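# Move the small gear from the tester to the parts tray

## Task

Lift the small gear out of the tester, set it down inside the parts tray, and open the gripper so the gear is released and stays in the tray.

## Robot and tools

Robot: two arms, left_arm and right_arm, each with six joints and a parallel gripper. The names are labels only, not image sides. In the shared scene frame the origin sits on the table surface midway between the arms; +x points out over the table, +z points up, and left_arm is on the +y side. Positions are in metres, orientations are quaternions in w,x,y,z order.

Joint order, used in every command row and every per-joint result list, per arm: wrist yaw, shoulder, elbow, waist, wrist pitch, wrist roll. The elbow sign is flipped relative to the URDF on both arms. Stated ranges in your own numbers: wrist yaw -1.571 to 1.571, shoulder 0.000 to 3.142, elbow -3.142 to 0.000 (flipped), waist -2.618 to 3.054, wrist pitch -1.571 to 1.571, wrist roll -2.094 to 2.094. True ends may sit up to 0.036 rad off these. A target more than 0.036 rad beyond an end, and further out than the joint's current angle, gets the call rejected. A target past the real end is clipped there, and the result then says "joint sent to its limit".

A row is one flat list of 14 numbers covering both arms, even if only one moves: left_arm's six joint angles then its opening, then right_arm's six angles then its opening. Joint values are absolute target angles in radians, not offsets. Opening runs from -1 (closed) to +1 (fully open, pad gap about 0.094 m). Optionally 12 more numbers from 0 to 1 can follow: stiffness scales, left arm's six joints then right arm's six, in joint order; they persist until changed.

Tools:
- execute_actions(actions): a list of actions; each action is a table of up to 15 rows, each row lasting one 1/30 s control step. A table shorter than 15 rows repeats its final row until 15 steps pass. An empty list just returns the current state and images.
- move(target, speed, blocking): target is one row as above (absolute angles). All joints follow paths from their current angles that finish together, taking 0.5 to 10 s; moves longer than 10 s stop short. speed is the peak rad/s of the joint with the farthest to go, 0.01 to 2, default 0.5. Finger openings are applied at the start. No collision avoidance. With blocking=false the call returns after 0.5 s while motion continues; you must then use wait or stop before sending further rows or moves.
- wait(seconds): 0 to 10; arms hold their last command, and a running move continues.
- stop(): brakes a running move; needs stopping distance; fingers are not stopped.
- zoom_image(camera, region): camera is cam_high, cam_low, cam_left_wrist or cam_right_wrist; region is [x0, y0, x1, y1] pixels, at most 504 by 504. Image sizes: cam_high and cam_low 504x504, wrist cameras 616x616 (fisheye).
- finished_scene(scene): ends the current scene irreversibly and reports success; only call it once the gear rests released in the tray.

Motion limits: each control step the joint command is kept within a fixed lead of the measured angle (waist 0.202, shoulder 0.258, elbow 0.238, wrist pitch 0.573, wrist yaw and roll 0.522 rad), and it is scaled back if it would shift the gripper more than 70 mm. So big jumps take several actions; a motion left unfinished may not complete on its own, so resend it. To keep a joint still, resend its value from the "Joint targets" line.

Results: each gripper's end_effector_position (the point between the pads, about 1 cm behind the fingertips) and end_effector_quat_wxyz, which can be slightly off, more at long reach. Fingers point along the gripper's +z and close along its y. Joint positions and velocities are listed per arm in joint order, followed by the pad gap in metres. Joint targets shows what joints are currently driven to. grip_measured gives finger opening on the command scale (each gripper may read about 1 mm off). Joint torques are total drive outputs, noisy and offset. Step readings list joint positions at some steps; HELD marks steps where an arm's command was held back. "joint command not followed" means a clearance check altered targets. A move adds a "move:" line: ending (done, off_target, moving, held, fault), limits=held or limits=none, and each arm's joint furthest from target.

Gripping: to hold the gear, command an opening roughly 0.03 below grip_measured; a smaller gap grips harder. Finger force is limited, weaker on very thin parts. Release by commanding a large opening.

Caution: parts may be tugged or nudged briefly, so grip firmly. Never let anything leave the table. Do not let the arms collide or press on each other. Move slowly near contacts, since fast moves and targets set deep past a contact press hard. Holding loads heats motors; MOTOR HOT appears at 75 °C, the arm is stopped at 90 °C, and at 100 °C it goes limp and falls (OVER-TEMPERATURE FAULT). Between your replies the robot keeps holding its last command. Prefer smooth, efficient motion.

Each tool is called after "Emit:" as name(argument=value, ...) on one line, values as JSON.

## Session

Emit:
execute_actions(actions=[])

Scene clock: 0.00 s.
left_arm: end_effector_position=(+0.2791, +0.5671, +0.2070) grip_measured=+1.000 end_effector_quat_wxyz=(+0.423, -0.349, +0.599, +0.583) | right_arm: end_effector_position=(+0.3675, -0.4206, +0.1342) grip_measured=+1.000 end_effector_quat_wxyz=(+0.095, +0.435, +0.707, +0.549)
Joint names: [wrist yaw, shoulder, elbow, waist, wrist pitch, wrist roll]
Joint positions: left_arm=[-1.196  1.775 -0.717  0.139  1.16   0.51   0.094] | right_arm=[-1.149  2.157 -1.628 -0.683 -1.429 -0.039  0.094]
Joint velocities: left_arm=[-0.066 -0.002 -0.027 -0.032 -0.007  0.066  0.   ] | right_arm=[-0.066 -0.012 -0.002 -0.012  0.066  0.037  0.   ]
Joint torques (N m, as the arm reports them, + toward a larger Joint positions number): no reading
Motor temperatures (°C, as the motors report them): left_arm=[26 42 34 25 41 26] | right_arm=[25 32 29 25 35 24]
Joint targets: left_arm=[-1.195 1.771 -0.721 0.139 1.157 0.505] | right_arm=[-1.165 2.138 -1.639 -0.683 -1.426 -0.046]
Joint stiffness scale: left_arm=[1. 1. 1. 1. 1. 1.] | right_arm=[1. 1. 1. 1. 1. 1.]

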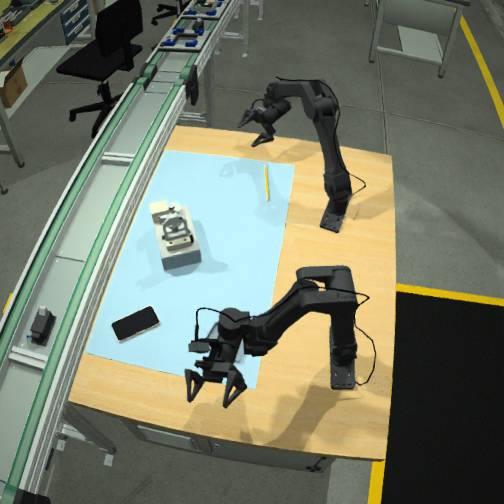

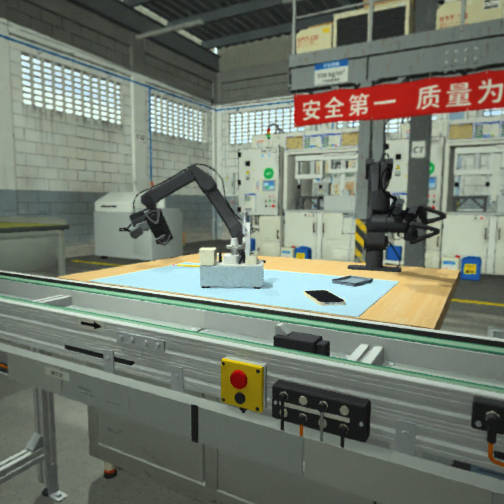

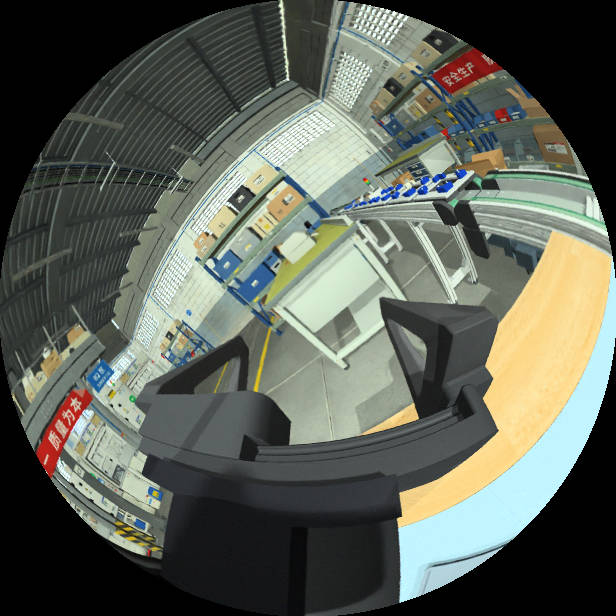

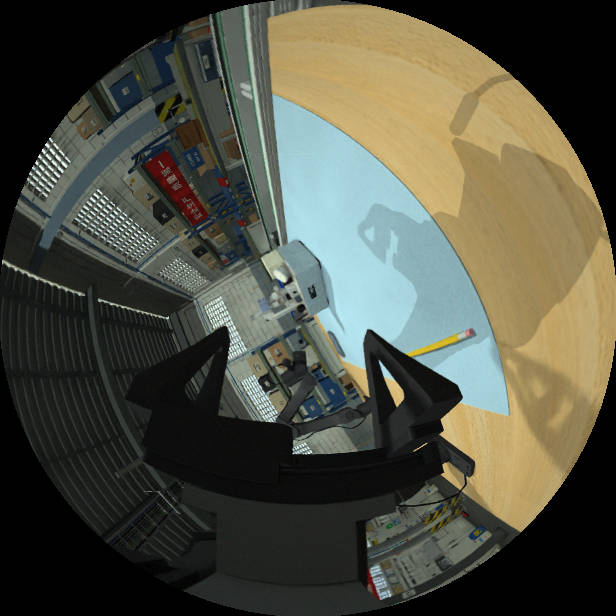

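Emit:
execute_actions(actions=[])

Scene clock: 20.70 s.
left_arm: end_effector_position=(+0.2791, +0.5671, +0.2070) grip_measured=+1.000 end_effector_quat_wxyz=(+0.423, -0.349, +0.599, +0.583) | right_arm: end_effector_position=(+0.3675, -0.4206, +0.1342) grip_measured=+1.000 end_effector_quat_wxyz=(+0.095, +0.435, +0.707, +0.549)
Joint names: [wrist yaw, shoulder, elbow, waist, wrist pitch, wrist roll]
Joint positions: left_arm=[-1.196  1.775 -0.717  0.139  1.16   0.51   0.094] | right_arm=[-1.149  2.157 -1.628 -0.683 -1.429 -0.039  0.094]
Joint velocities: left_arm=[ 0.022  0.007  0.007 -0.002  0.066 -0.022  0.   ] | right_arm=[-0.007 -0.007 -0.017 -0.012 -0.007 -0.007  0.   ]
Joint torques (N m, as the arm reports them, + toward a larger Joint positions number): left_arm=[ 0.07 -7.56 -6.03 -0.05  1.14 -0.07] | right_arm=[ -0.6  -11.69  -5.35   0.02  -0.14  -0.04]
Motor temperatures (°C, as the motors report them): left_arm=[26 43 35 25 43 26] | right_arm=[26 35 30 25 34 24]
Joint targets: left_arm=[-1.195 1.771 -0.721 0.139 1.157 0.505] | right_arm=[-1.165 2.138 -1.639 -0.683 -1.426 -0.046]
Joint stiffness scale: left_arm=[1. 1. 1. 1. 1. 1.] | right_arm=[1. 1. 1. 1. 1. 1.]

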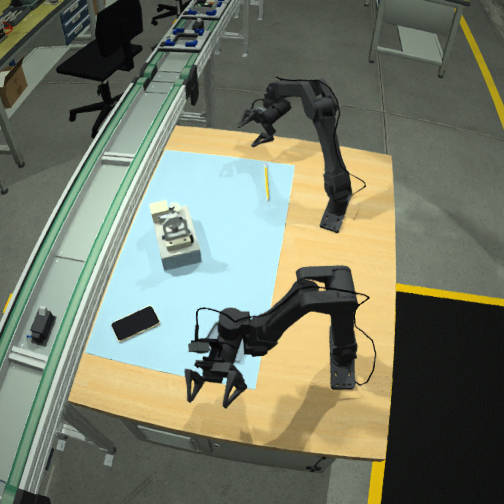

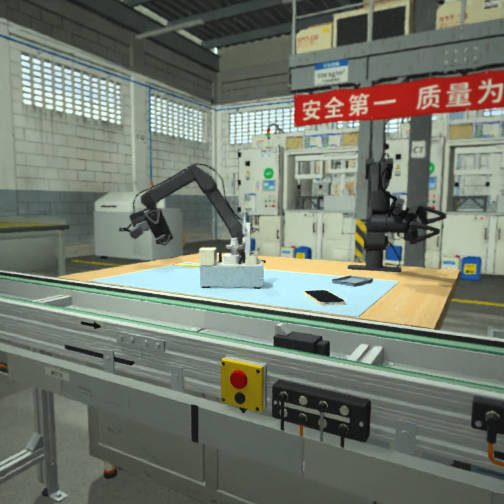

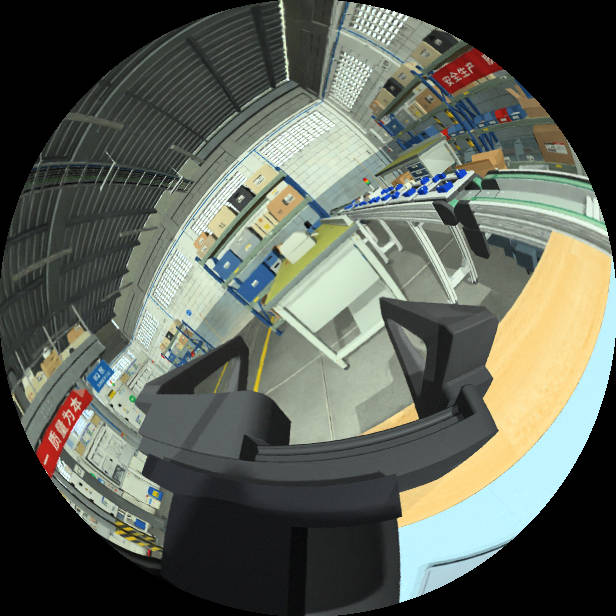

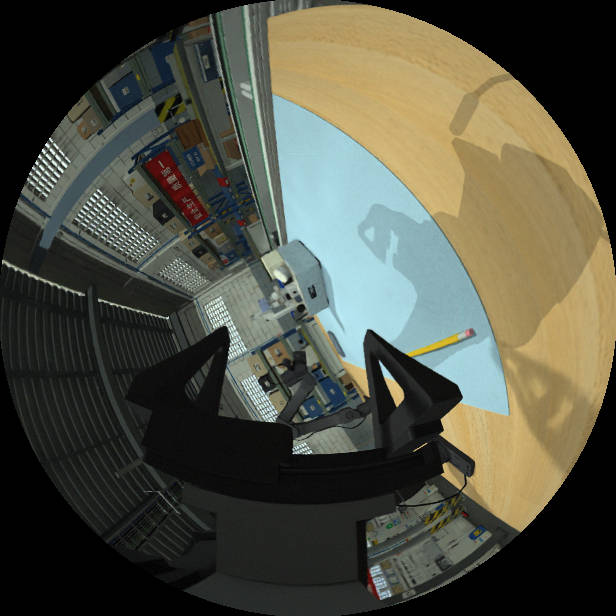

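Emit:
zoom_image(camera="cam_high", region=[120, 180, 240, 290])

Emit:
zoom_image(camera="cam_low", region=[170, 210, 290, 300])

Region (120, 180, 240, 290) of cam_high's 504x504 image, scaled by 4.200, with more detail than that image has; it fills the top 462 rows of this view, and the rest is white.

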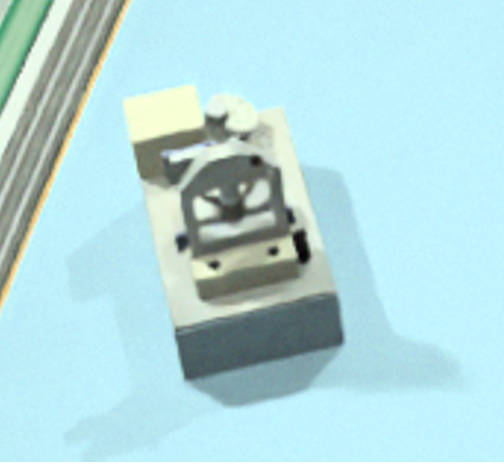

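Region (170, 210, 290, 300) of cam_low's 504x504 image, scaled by 4.200, with more detail than that image has; it fills the top 378 rows of this view, and the rest is white.

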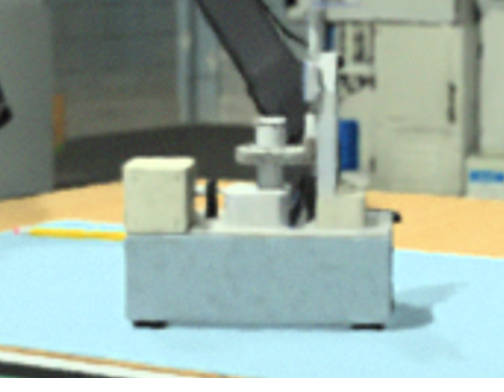

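Emit:
move(target=[1.07, 2.138, -1.13, -0.154, 1.02, 0, 1, -1.3, 2.174, -1.74, 0.30, 0.48, 0, 0.2], speed=1.0)

Scene clock: 65.37 s.
left_arm: end_effector_position=(+0.4508, +0.1420, +0.1718) grip_measured=+1.000 end_effector_quat_wxyz=(+0.618, +0.371, +0.596, -0.354) | right_arm: end_effector_position=(+0.5334, -0.0251, +0.2791) grip_measured=+0.202 end_effector_quat_wxyz=(+0.543, -0.453, +0.543, +0.453)
Joint names: [wrist yaw, shoulder, elbow, waist, wrist pitch, wrist roll]
Joint positions: left_arm=[ 1.062  2.123 -1.109 -0.148  1.044  0.012  0.094] | right_arm=[-1.293  2.175 -1.709  0.304  0.462 -0.004  0.056]
Joint velocities: left_arm=[ 0.066 -0.002 -0.022 -0.007  0.022 -0.022  0.   ] | right_arm=[-0.051 -0.007  0.012 -0.007  0.022 -0.007 -0.001]
Joint torques (N m, as the arm reports them, + toward a larger Joint positions number): left_arm=[ 0.11 -9.18 -7.39 -0.43  1.09 -0.16] | right_arm=[ -0.15 -11.94  -8.11  -0.32   1.77   0.04]
Motor temperatures (°C, as the motors report them): left_arm=[26 43 35 25 43 26] | right_arm=[26 37 30 25 33 24]
Joint targets: left_arm=[1.070 2.138 -1.130 -0.154 1.020 -0.000] | right_arm=[-1.300 2.174 -1.740 0.300 0.480 0.000]
Joint stiffness scale: left_arm=[1. 1. 1. 1. 1. 1.] | right_arm=[1. 1. 1. 1. 1. 1.]
move: off_target (left_arm, right_arm); limits=none; left_arm: farthest joint: the wrist pitch, 0.024 radians from its target (0.140 radians at the start); right_arm: farthest joint: the elbow, 0.031 radians from its target (0.112 radians at the start)

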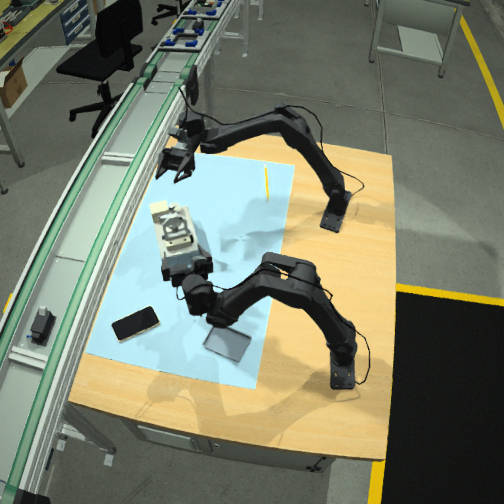

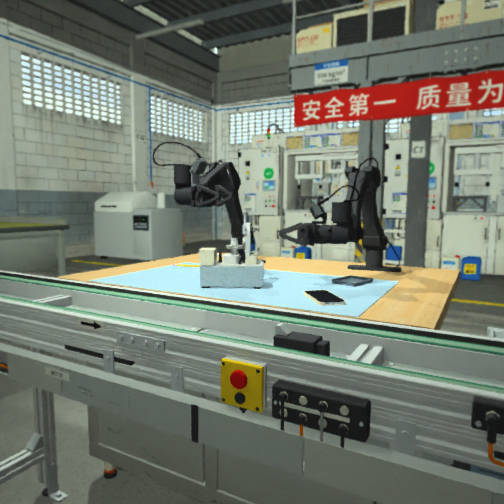

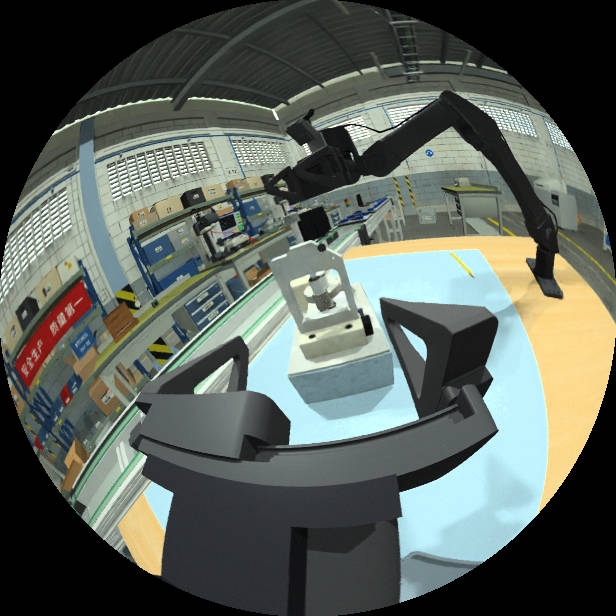

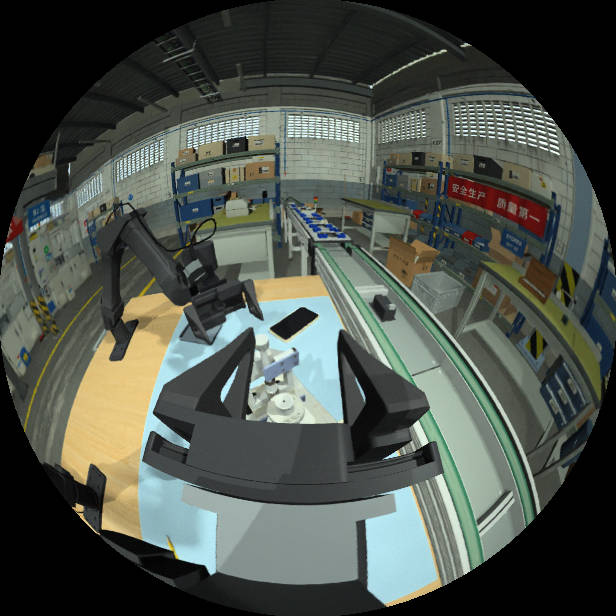

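Emit:
zoom_image(camera="cam_left_wrist", region=[220, 190, 440, 410])

Emit:
zoom_image(camera="cam_right_wrist", region=[190, 290, 390, 440])

Region (220, 190, 440, 410) of cam_left_wrist's 616x616 image, scaled by 2.291, with more detail than that image has.

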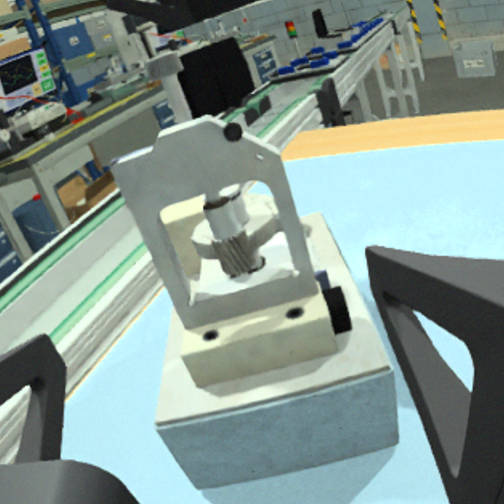

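Region (190, 290, 390, 440) of cam_right_wrist's 616x616 image, scaled by 2.520, with more detail than that image has; it fills the top 378 rows of this view, and the rest is white.

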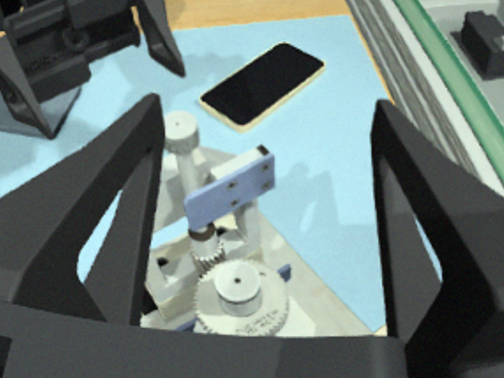

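Emit:
move(target=[1.009, 2.28, -1.19, -0.248, 1.12, -0.01, -0.3, -1.3, 2.205, -1.756, 0.41, 0.493, 0, 0.2], speed=0.3)

Scene clock: 122.47 s.
left_arm: end_effector_position=(+0.4508, +0.1419, +0.1447) grip_measured=+0.413 end_effector_quat_wxyz=(+0.596, +0.359, +0.617, -0.366) | right_arm: end_effector_position=(+0.5349, -0.0240, +0.2531) grip_measured=+0.202 end_effector_quat_wxyz=(+0.520, -0.446, +0.557, +0.470)
Joint names: [wrist yaw, shoulder, elbow, waist, wrist pitch, wrist roll]
Joint positions: left_arm=[ 1.062  2.167 -1.1   -0.148  1.026  0.012  0.066] | right_arm=[-1.311  2.213 -1.696  0.304  0.449 -0.006  0.056]
Joint velocities: left_arm=[-0.007  1.179  0.149 -0.002 -0.33  -0.007 -0.196] | right_arm=[-0.491  0.955  0.286  0.012 -0.183  0.022 -0.   ]
Joint torques (N m, as the arm reports them, + toward a larger Joint positions number): left_arm=[ 0.    0.5  -0.53  0.17 -0.15  0.04] | right_arm=[-0.03  0.12 -0.08  0.03  0.14 -0.01]
Motor temperatures (°C, as the motors report them): left_arm=[26 43 36 25 42 26] | right_arm=[26 37 32 25 35 24]
Joint targets: left_arm=[1.062 2.138 -1.105 -0.148 1.035 0.012] | right_arm=[-1.298 2.189 -1.704 0.304 0.454 -0.006]
Joint stiffness scale: left_arm=[1. 1. 1. 1. 1. 1.] | right_arm=[1. 1. 1. 1. 1. 1.]
NO CONTROL: MOTORS OFF. The power of the arms went off during this call, through no command of yours: the arms are limp, and their grippers may let go. This result may show the arms still falling. What the arms strike, push or drop without control is reported as usual and can cost score or fail the task. A move or wait that this ends or prevents says "fault", and your reply's later calls are not run and say "fault stop": those words mean this event, not a fault of the arms. The arms run no command until a result says that a person gave control back. To wait, call execute_actions with no actions, or call wait: whatever seconds a wait asks for, either call returns when control is back, or after at most 30 seconds. The wait uses none of the scene's actions, and its seconds cost nothing.
move: fault (left_arm, right_arm); limits=none; left_arm: farthest joint: the shoulder, 0.113 radians from its target (0.157 radians at the start); right_arm: farthest joint: the waist, 0.106 radians from its target (0.106 radians at the start)

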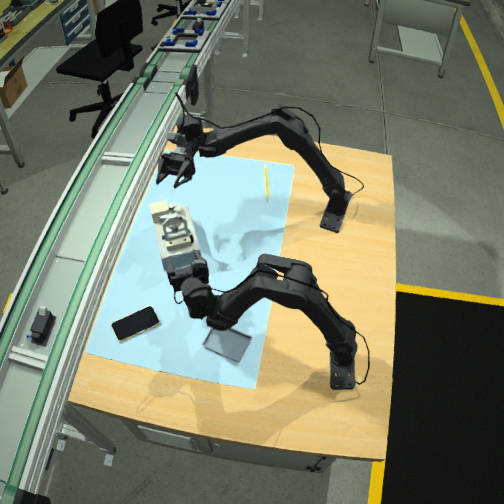

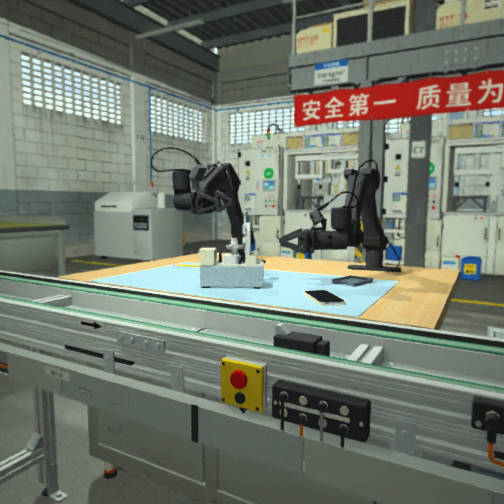

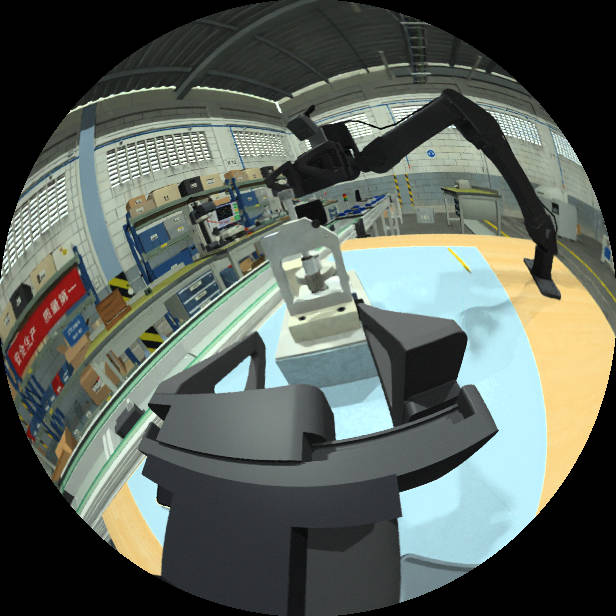

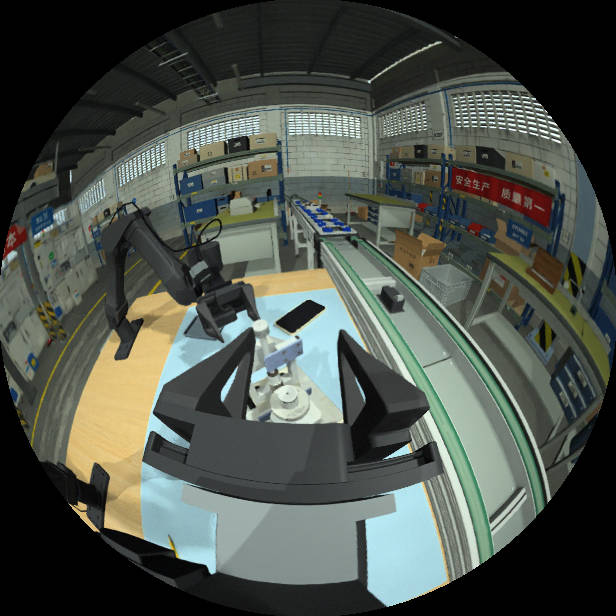

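The motors lost power and the arms are limp, so I'll wait until control comes back.

Emit:
wait(seconds=10)

Scene clock: 154.10 s.
left_arm: end_effector_position=(+0.3497, +0.1032, +0.0380) grip_measured=+0.206 end_effector_quat_wxyz=(+0.482, +0.517, +0.482, -0.518) | right_arm: end_effector_position=(+0.6762, -0.1180, +0.0584) grip_measured=+0.015 end_effector_quat_wxyz=(+0.318, +0.278, +0.599, +0.680)
Joint names: [wrist yaw, shoulder, elbow, waist, wrist pitch, wrist roll]
Joint positions: left_arm=[ 1.582  2.51  -1.118 -0.192  1.306  0.085  0.057] | right_arm=[-0.66   2.832 -1.828  0.238  1.164  1.667  0.048]
Joint velocities: left_arm=[-0.037 -0.007 -0.022  0.007 -0.007  0.037  0.   ] | right_arm=[-0.037  0.002  0.002  0.002 -0.007 -0.007 -0.   ]
Joint torques (N m, as the arm reports them, + toward a larger Joint positions number): left_arm=[ 0.04  0.47 -0.55 -0.01 -0.08  0.  ] | right_arm=[-0.03  0.38  0.    0.02  0.14  0.03]
Motor temperatures (°C, as the motors report them): left_arm=[26 39 34 25 38 26] | right_arm=[26 33 30 25 32 24]
Joint targets: left_arm=[1.582 2.510 -1.118 -0.192 1.306 0.085] | right_arm=[-0.660 2.832 -1.828 0.238 1.164 1.667]
Joint stiffness scale: left_arm=[1. 1. 1. 1. 1. 1.] | right_arm=[1. 1. 1. 1. 1. 1.]
NO CONTROL, STILL: no person has given control back yet. Call execute_actions with no actions, or call wait, again.
wait: 0.00 of 10 s (a fault stop came first)

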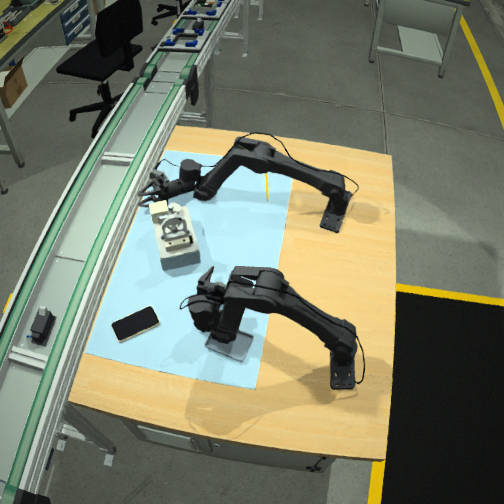

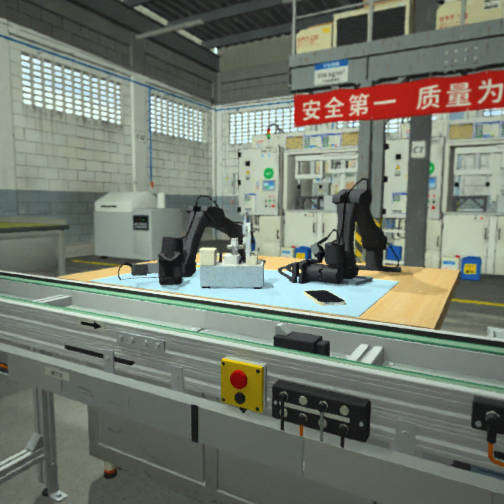

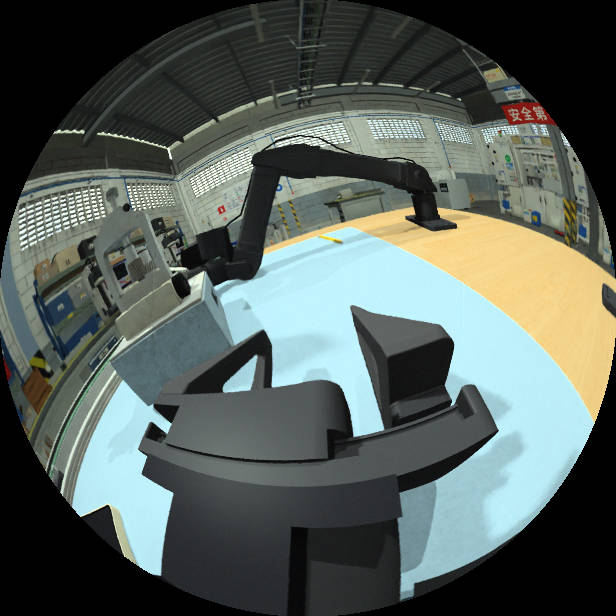

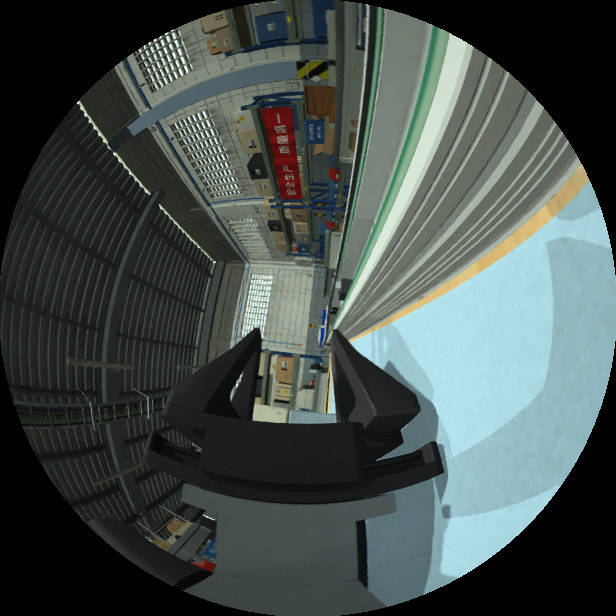

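Emit:
wait(seconds=10)

Scene clock: 181.17 s.
left_arm: end_effector_position=(+0.3497, +0.1032, +0.0380) grip_measured=+0.206 end_effector_quat_wxyz=(+0.482, +0.517, +0.482, -0.518) | right_arm: end_effector_position=(+0.6762, -0.1180, +0.0584) grip_measured=+0.015 end_effector_quat_wxyz=(+0.318, +0.278, +0.599, +0.680)
Joint names: [wrist yaw, shoulder, elbow, waist, wrist pitch, wrist roll]
Joint positions: left_arm=[ 1.582  2.51  -1.118 -0.192  1.306  0.085  0.057] | right_arm=[-0.66   2.832 -1.828  0.238  1.164  1.667  0.048]
Joint velocities: left_arm=[ 0.022  0.032 -0.002 -0.007 -0.051  0.037 -0.001] | right_arm=[ 0.022 -0.017 -0.007 -0.007 -0.037 -0.051 -0.   ]
Joint torques (N m, as the arm reports them, + toward a larger Joint positions number): left_arm=[ 0.02  0.53 -0.48 -0.07 -0.12  0.02] | right_arm=[-0.03  0.39 -0.05 -0.06  0.15 -0.02]
Motor temperatures (°C, as the motors report them): left_arm=[26 37 33 25 37 26] | right_arm=[26 32 29 25 31 24]
Joint targets: left_arm=[1.582 2.510 -1.118 -0.192 1.306 0.085] | right_arm=[-0.660 2.832 -1.828 0.238 1.164 1.667]
Joint stiffness scale: left_arm=[1. 1. 1. 1. 1. 1.] | right_arm=[1. 1. 1. 1. 1. 1.]
CONTROL GIVEN BACK BY A PERSON. The power is on again. The arms and their grippers hold where they came to rest, not your last command. Their grippers do not squeeze until commanded. The arms may rest on the table, on a part or against the robot's own body, stand at a joint limit or lie folded up, and parts may have moved. Move slowly at first; if an arm does not follow, try another direction. Commands run again from your next reply on.
wait: 0.00 of 10 s (a fault stop came first)

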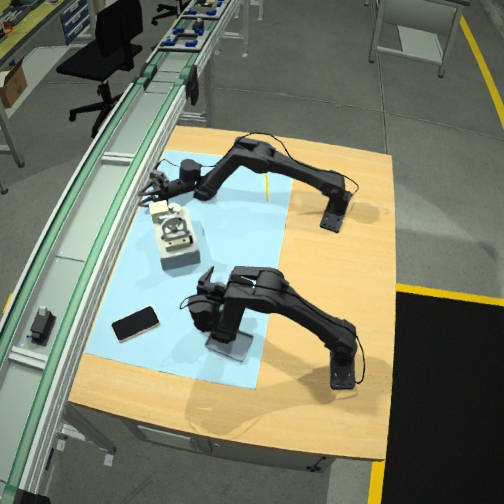

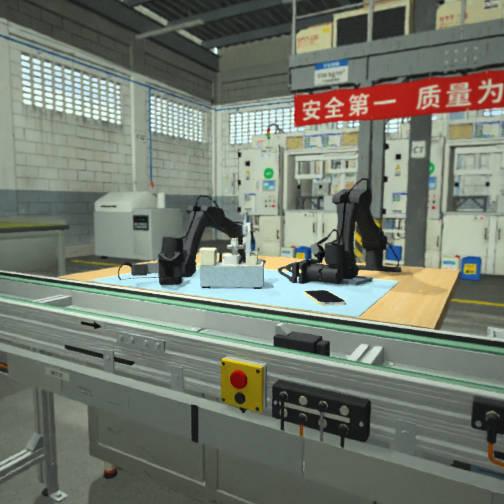

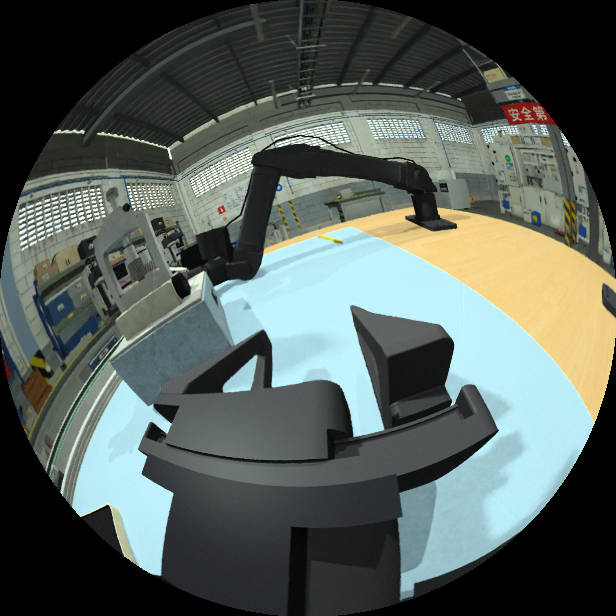

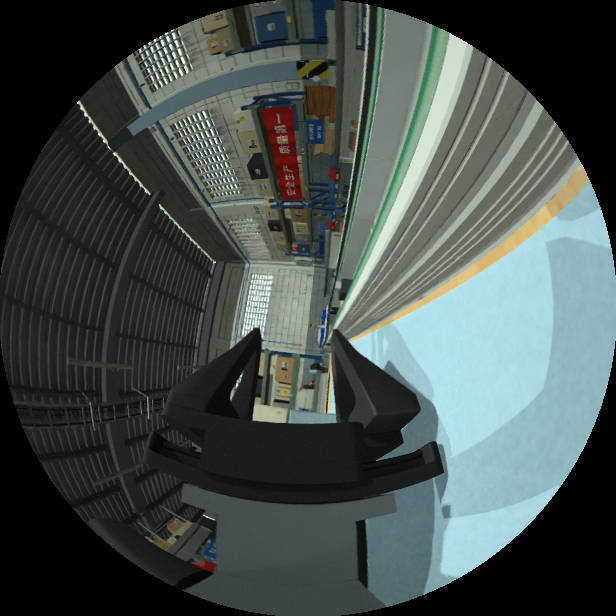

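Emit:
move(target=[1.56, 2.08, -1.118, -0.192, 1.10, 0.085, 0.2, -0.66, 2.13, -1.828, 0.15, 0.6, 1.667, 0.2], speed=0.35)

Scene clock: 187.27 s.
left_arm: end_effector_position=(+0.3552, +0.1028, +0.1880) grip_measured=+0.203 end_effector_quat_wxyz=(+0.542, +0.567, +0.422, -0.454) | right_arm: end_effector_position=(+0.6429, -0.1684, +0.3744) grip_measured=+0.198 end_effector_quat_wxyz=(+0.377, +0.264, +0.569, +0.682)
Joint names: [wrist yaw, shoulder, elbow, waist, wrist pitch, wrist roll]
Joint positions: left_arm=[ 1.57   2.096 -1.12  -0.192  1.125  0.085  0.057] | right_arm=[-0.66   2.156 -1.832  0.159  0.598  1.671  0.056]
Joint velocities: left_arm=[ 0.081 -0.017 -0.002 -0.012  0.022 -0.051  0.001] | right_arm=[-0.051 -0.007  0.017  0.002  0.037 -0.037 -0.001]
Joint torques (N m, as the arm reports them, + toward a larger Joint positions number): left_arm=[ -0.11 -11.51  -5.55   0.11   0.69  -0.05] | right_arm=[  0.05 -14.16  -5.91  -0.78   1.79  -0.03]
Motor temperatures (°C, as the motors report them): left_arm=[26 39 33 25 37 26] | right_arm=[26 35 29 25 32 24]
Joint targets: left_arm=[1.560 2.080 -1.118 -0.192 1.100 0.085] | right_arm=[-0.660 2.130 -1.828 0.150 0.600 1.667]
Joint stiffness scale: left_arm=[1. 1. 1. 1. 1. 1.] | right_arm=[1. 1. 1. 1. 1. 1.]
CONTROL GIVEN BACK BY A PERSON, as an earlier result said. Commands run again.
move: off_target (left_arm, right_arm); limits=none; left_arm: farthest joint: the wrist pitch, 0.025 radians from its target (0.210 radians at the start); right_arm: farthest joint: the shoulder, 0.026 radians from its target (0.693 radians at the start)

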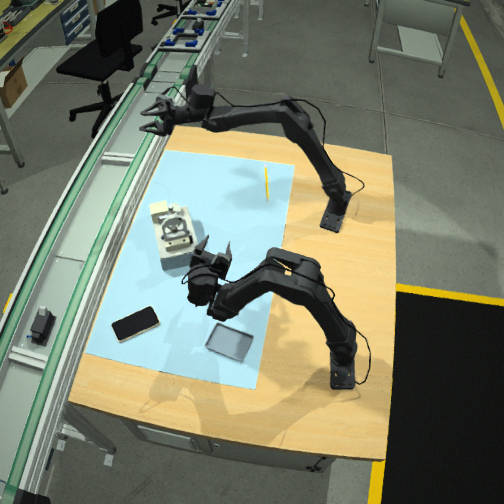

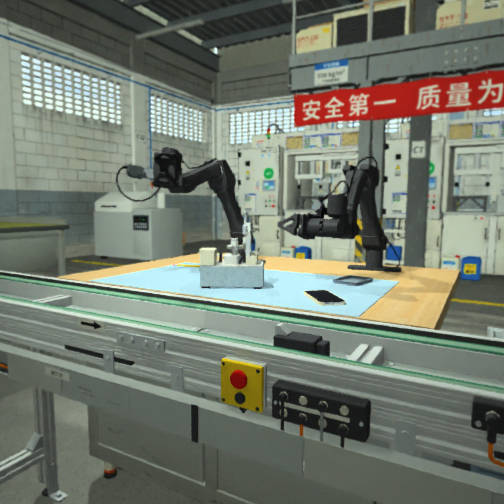

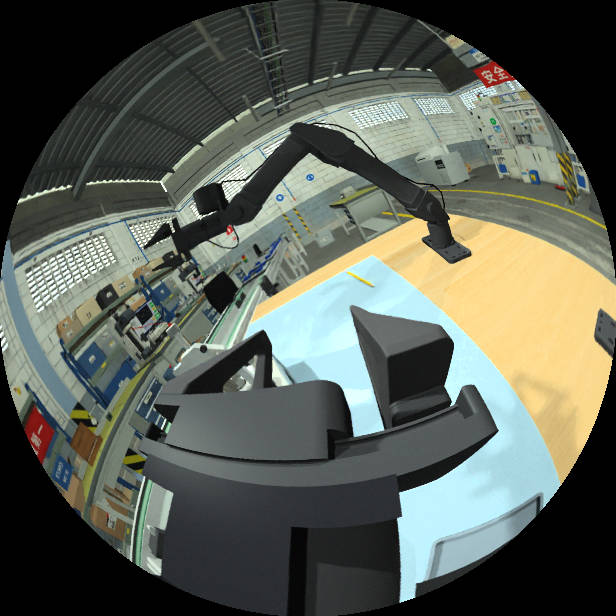

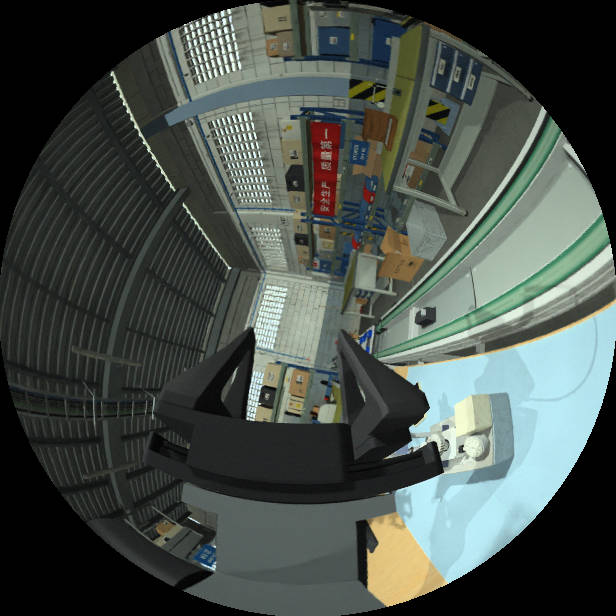

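Emit:
move(target=[1.007, 2.28, -1.19, -0.248, 1.074, -0.012, -0.3, -1.3, 2.203, -1.726, 0.41, 0.473, -0.005, 0.2], speed=0.8)

Scene clock: 200.73 s.
left_arm: end_effector_position=(+0.4573, +0.1001, +0.1309) grip_measured=-0.297 end_effector_quat_wxyz=(+0.599, +0.375, +0.599, -0.375) | right_arm: end_effector_position=(+0.5145, +0.0265, +0.2731) grip_measured=+0.199 end_effector_quat_wxyz=(-0.521, +0.480, -0.518, -0.479)
Joint names: [wrist yaw, shoulder, elbow, waist, wrist pitch, wrist roll]
Joint positions: left_arm=[ 1.014  2.265 -1.168 -0.238  1.097 -0.     0.033] | right_arm=[-1.293  2.206 -1.731  0.404  0.48   0.001  0.056]
Joint velocities: left_arm=[ 0.037  0.002 -0.012 -0.007  0.007  0.022 -0.   ] | right_arm=[ 0.007 -0.002 -0.012  0.002 -0.037  0.022 -0.001]
Joint torques (N m, as the arm reports them, + toward a larger Joint positions number): left_arm=[ -0.01 -10.09  -7.32  -0.67   1.14  -0.12] | right_arm=[ -0.12 -12.6   -5.53   0.45   1.45  -0.04]
Motor temperatures (°C, as the motors report them): left_arm=[26 41 34 25 38 26] | right_arm=[26 37 30 25 33 24]
Joint targets: left_arm=[1.007 2.280 -1.190 -0.248 1.074 -0.012] | right_arm=[-1.300 2.203 -1.726 0.410 0.473 -0.005]
Joint stiffness scale: left_arm=[1. 1. 1. 1. 1. 1.] | right_arm=[1. 1. 1. 1. 1. 1.]
move: off_target (left_arm); limits=none; left_arm: farthest joint: the wrist pitch, 0.023 radians from its target (0.051 radians at the start); right_arm: farthest joint: the wrist pitch, 0.007 radians from its target (0.125 radians at the start)

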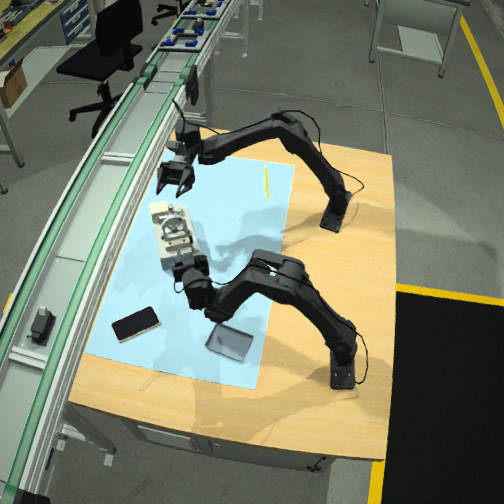

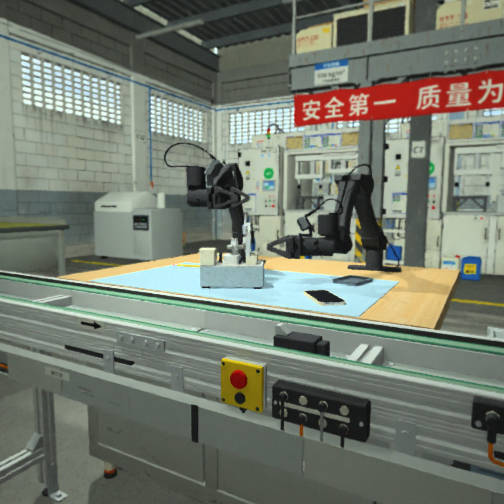

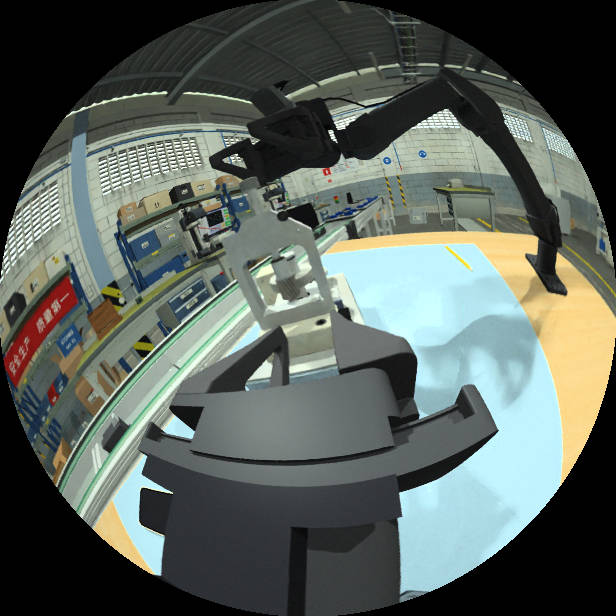

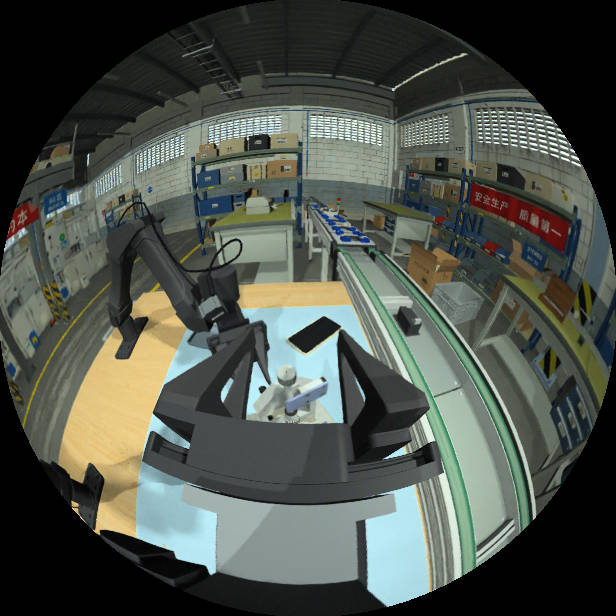

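Emit:
zoom_image(camera="cam_left_wrist", region=[200, 140, 420, 380])

Emit:
zoom_image(camera="cam_right_wrist", region=[200, 300, 400, 440])

Region (200, 140, 420, 380) of cam_left_wrist's 616x616 image, scaled by 2.100, with more detail than that image has; it fills the left 462 columns of this view, and the rest is white.

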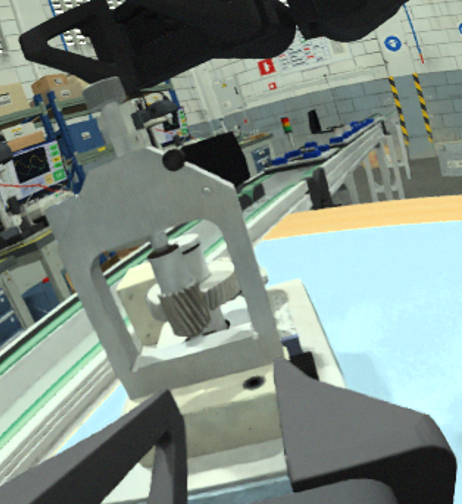

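Region (200, 300, 400, 440) of cam_right_wrist's 616x616 image, scaled by 2.520, with more detail than that image has; it fills the top 353 rows of this view, and the rest is white.

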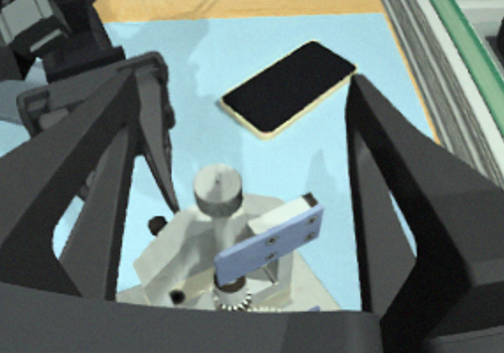

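Emit:
move(target=[0.878, 2.298, -1.218, -0.291, 1.063, -0.012, -0.3, -1.3, 2.213, -1.627, 0.415, 0.603, -0.005, 0.2], speed=0.3)

Scene clock: 282.03 s.
left_arm: end_effector_position=(+0.4731, +0.0862, +0.1302) grip_measured=-0.297 end_effector_quat_wxyz=(+0.614, +0.351, +0.614, -0.351) | right_arm: end_effector_position=(+0.5090, +0.0254, +0.2430) grip_measured=+0.199 end_effector_quat_wxyz=(-0.519, +0.479, -0.520, -0.480)
Joint names: [wrist yaw, shoulder, elbow, waist, wrist pitch, wrist roll]
Joint positions: left_arm=[ 0.886  2.282 -1.197 -0.285  1.087 -0.     0.033] | right_arm=[-1.294  2.218 -1.631  0.404  0.585  0.     0.056]
Joint velocities: left_arm=[-0.037 -0.002 -0.002 -0.032 -0.022 -0.022 -0.001] | right_arm=[ 0.037 -0.002  0.007 -0.017  0.022 -0.081 -0.001]
Joint torques (N m, as the arm reports them, + toward a larger Joint positions number): left_arm=[ -0.05 -10.22  -7.41  -0.39   1.16  -0.12] | right_arm=[ -0.12 -12.41  -5.49   1.13   1.72  -0.04]
Motor temperatures (°C, as the motors report them): left_arm=[26 41 35 25 39 26] | right_arm=[26 38 30 25 32 24]
Joint targets: left_arm=[0.878 2.298 -1.218 -0.291 1.063 -0.012] | right_arm=[-1.300 2.213 -1.627 0.415 0.603 -0.005]
Joint stiffness scale: left_arm=[1. 1. 1. 1. 1. 1.] | right_arm=[1. 1. 1. 1. 1. 1.]
move: off_target (left_arm); limits=none; left_arm: farthest joint: the wrist pitch, 0.024 radians from its target (0.034 radians at the start); right_arm: farthest joint: the wrist pitch, 0.018 radians from its target (0.123 radians at the start)

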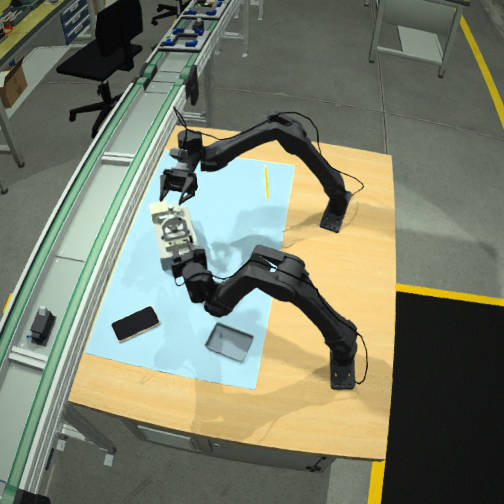

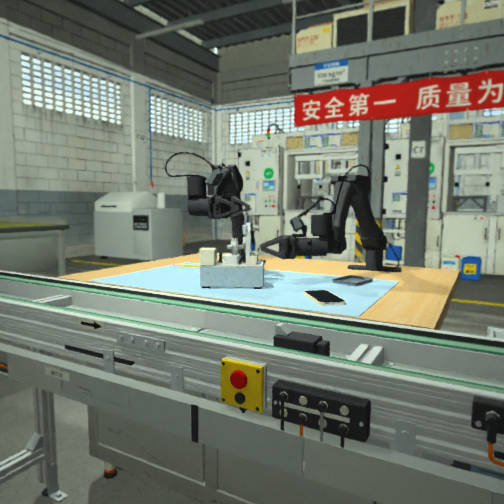

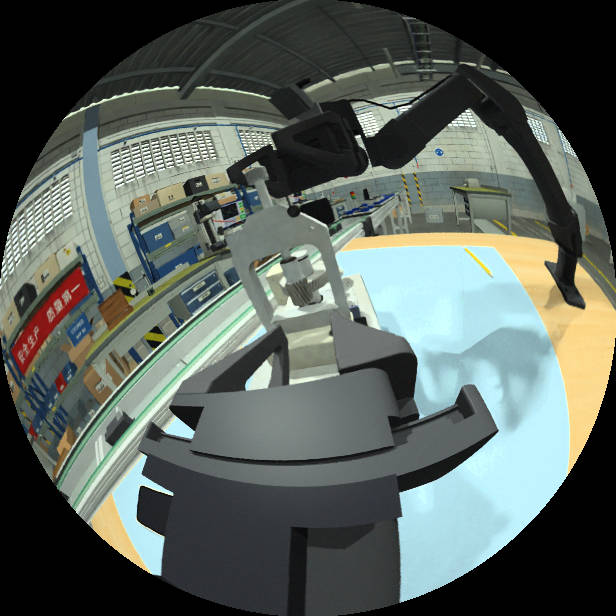

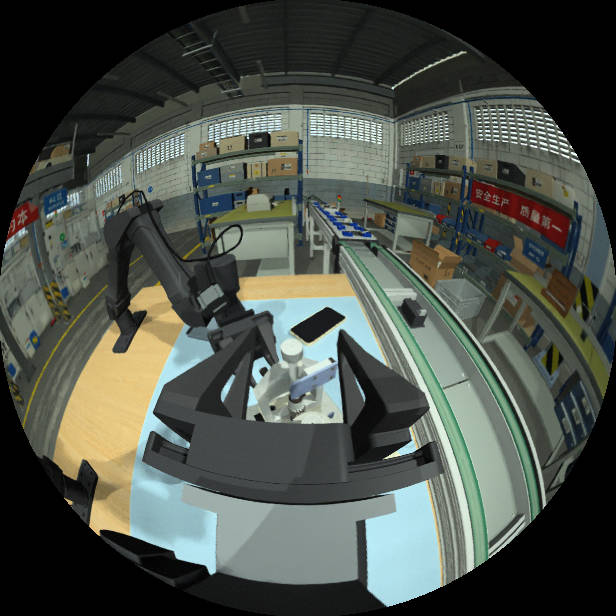

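Emit:
zoom_image(camera="cam_left_wrist", region=[210, 150, 410, 380])

Emit:
zoom_image(camera="cam_low", region=[190, 170, 320, 290])

Region (210, 150, 410, 380) of cam_left_wrist's 616x616 image, scaled by 2.191, with more detail than that image has; it fills the left 438 columns of this view, and the rest is white.

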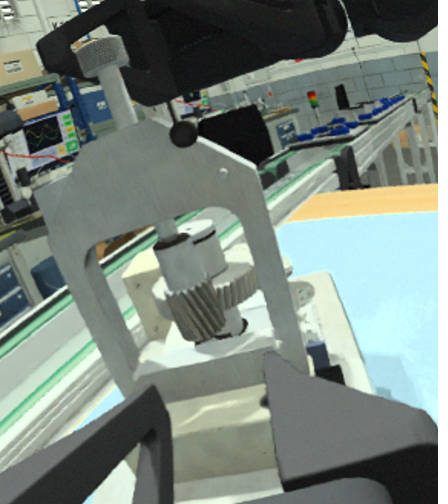

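Region (190, 170, 320, 290) of cam_low's 504x504 image, scaled by 3.877, with more detail than that image has; it fills the top 465 rows of this view, and the rest is white.

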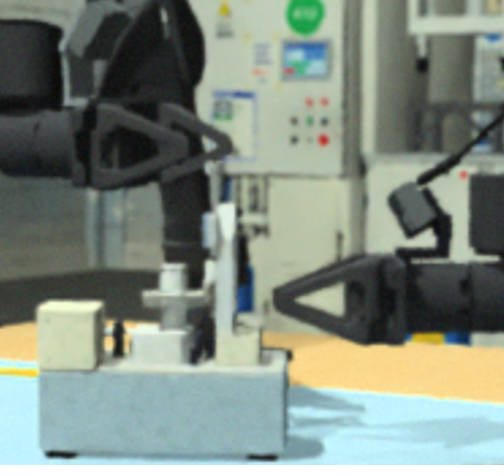

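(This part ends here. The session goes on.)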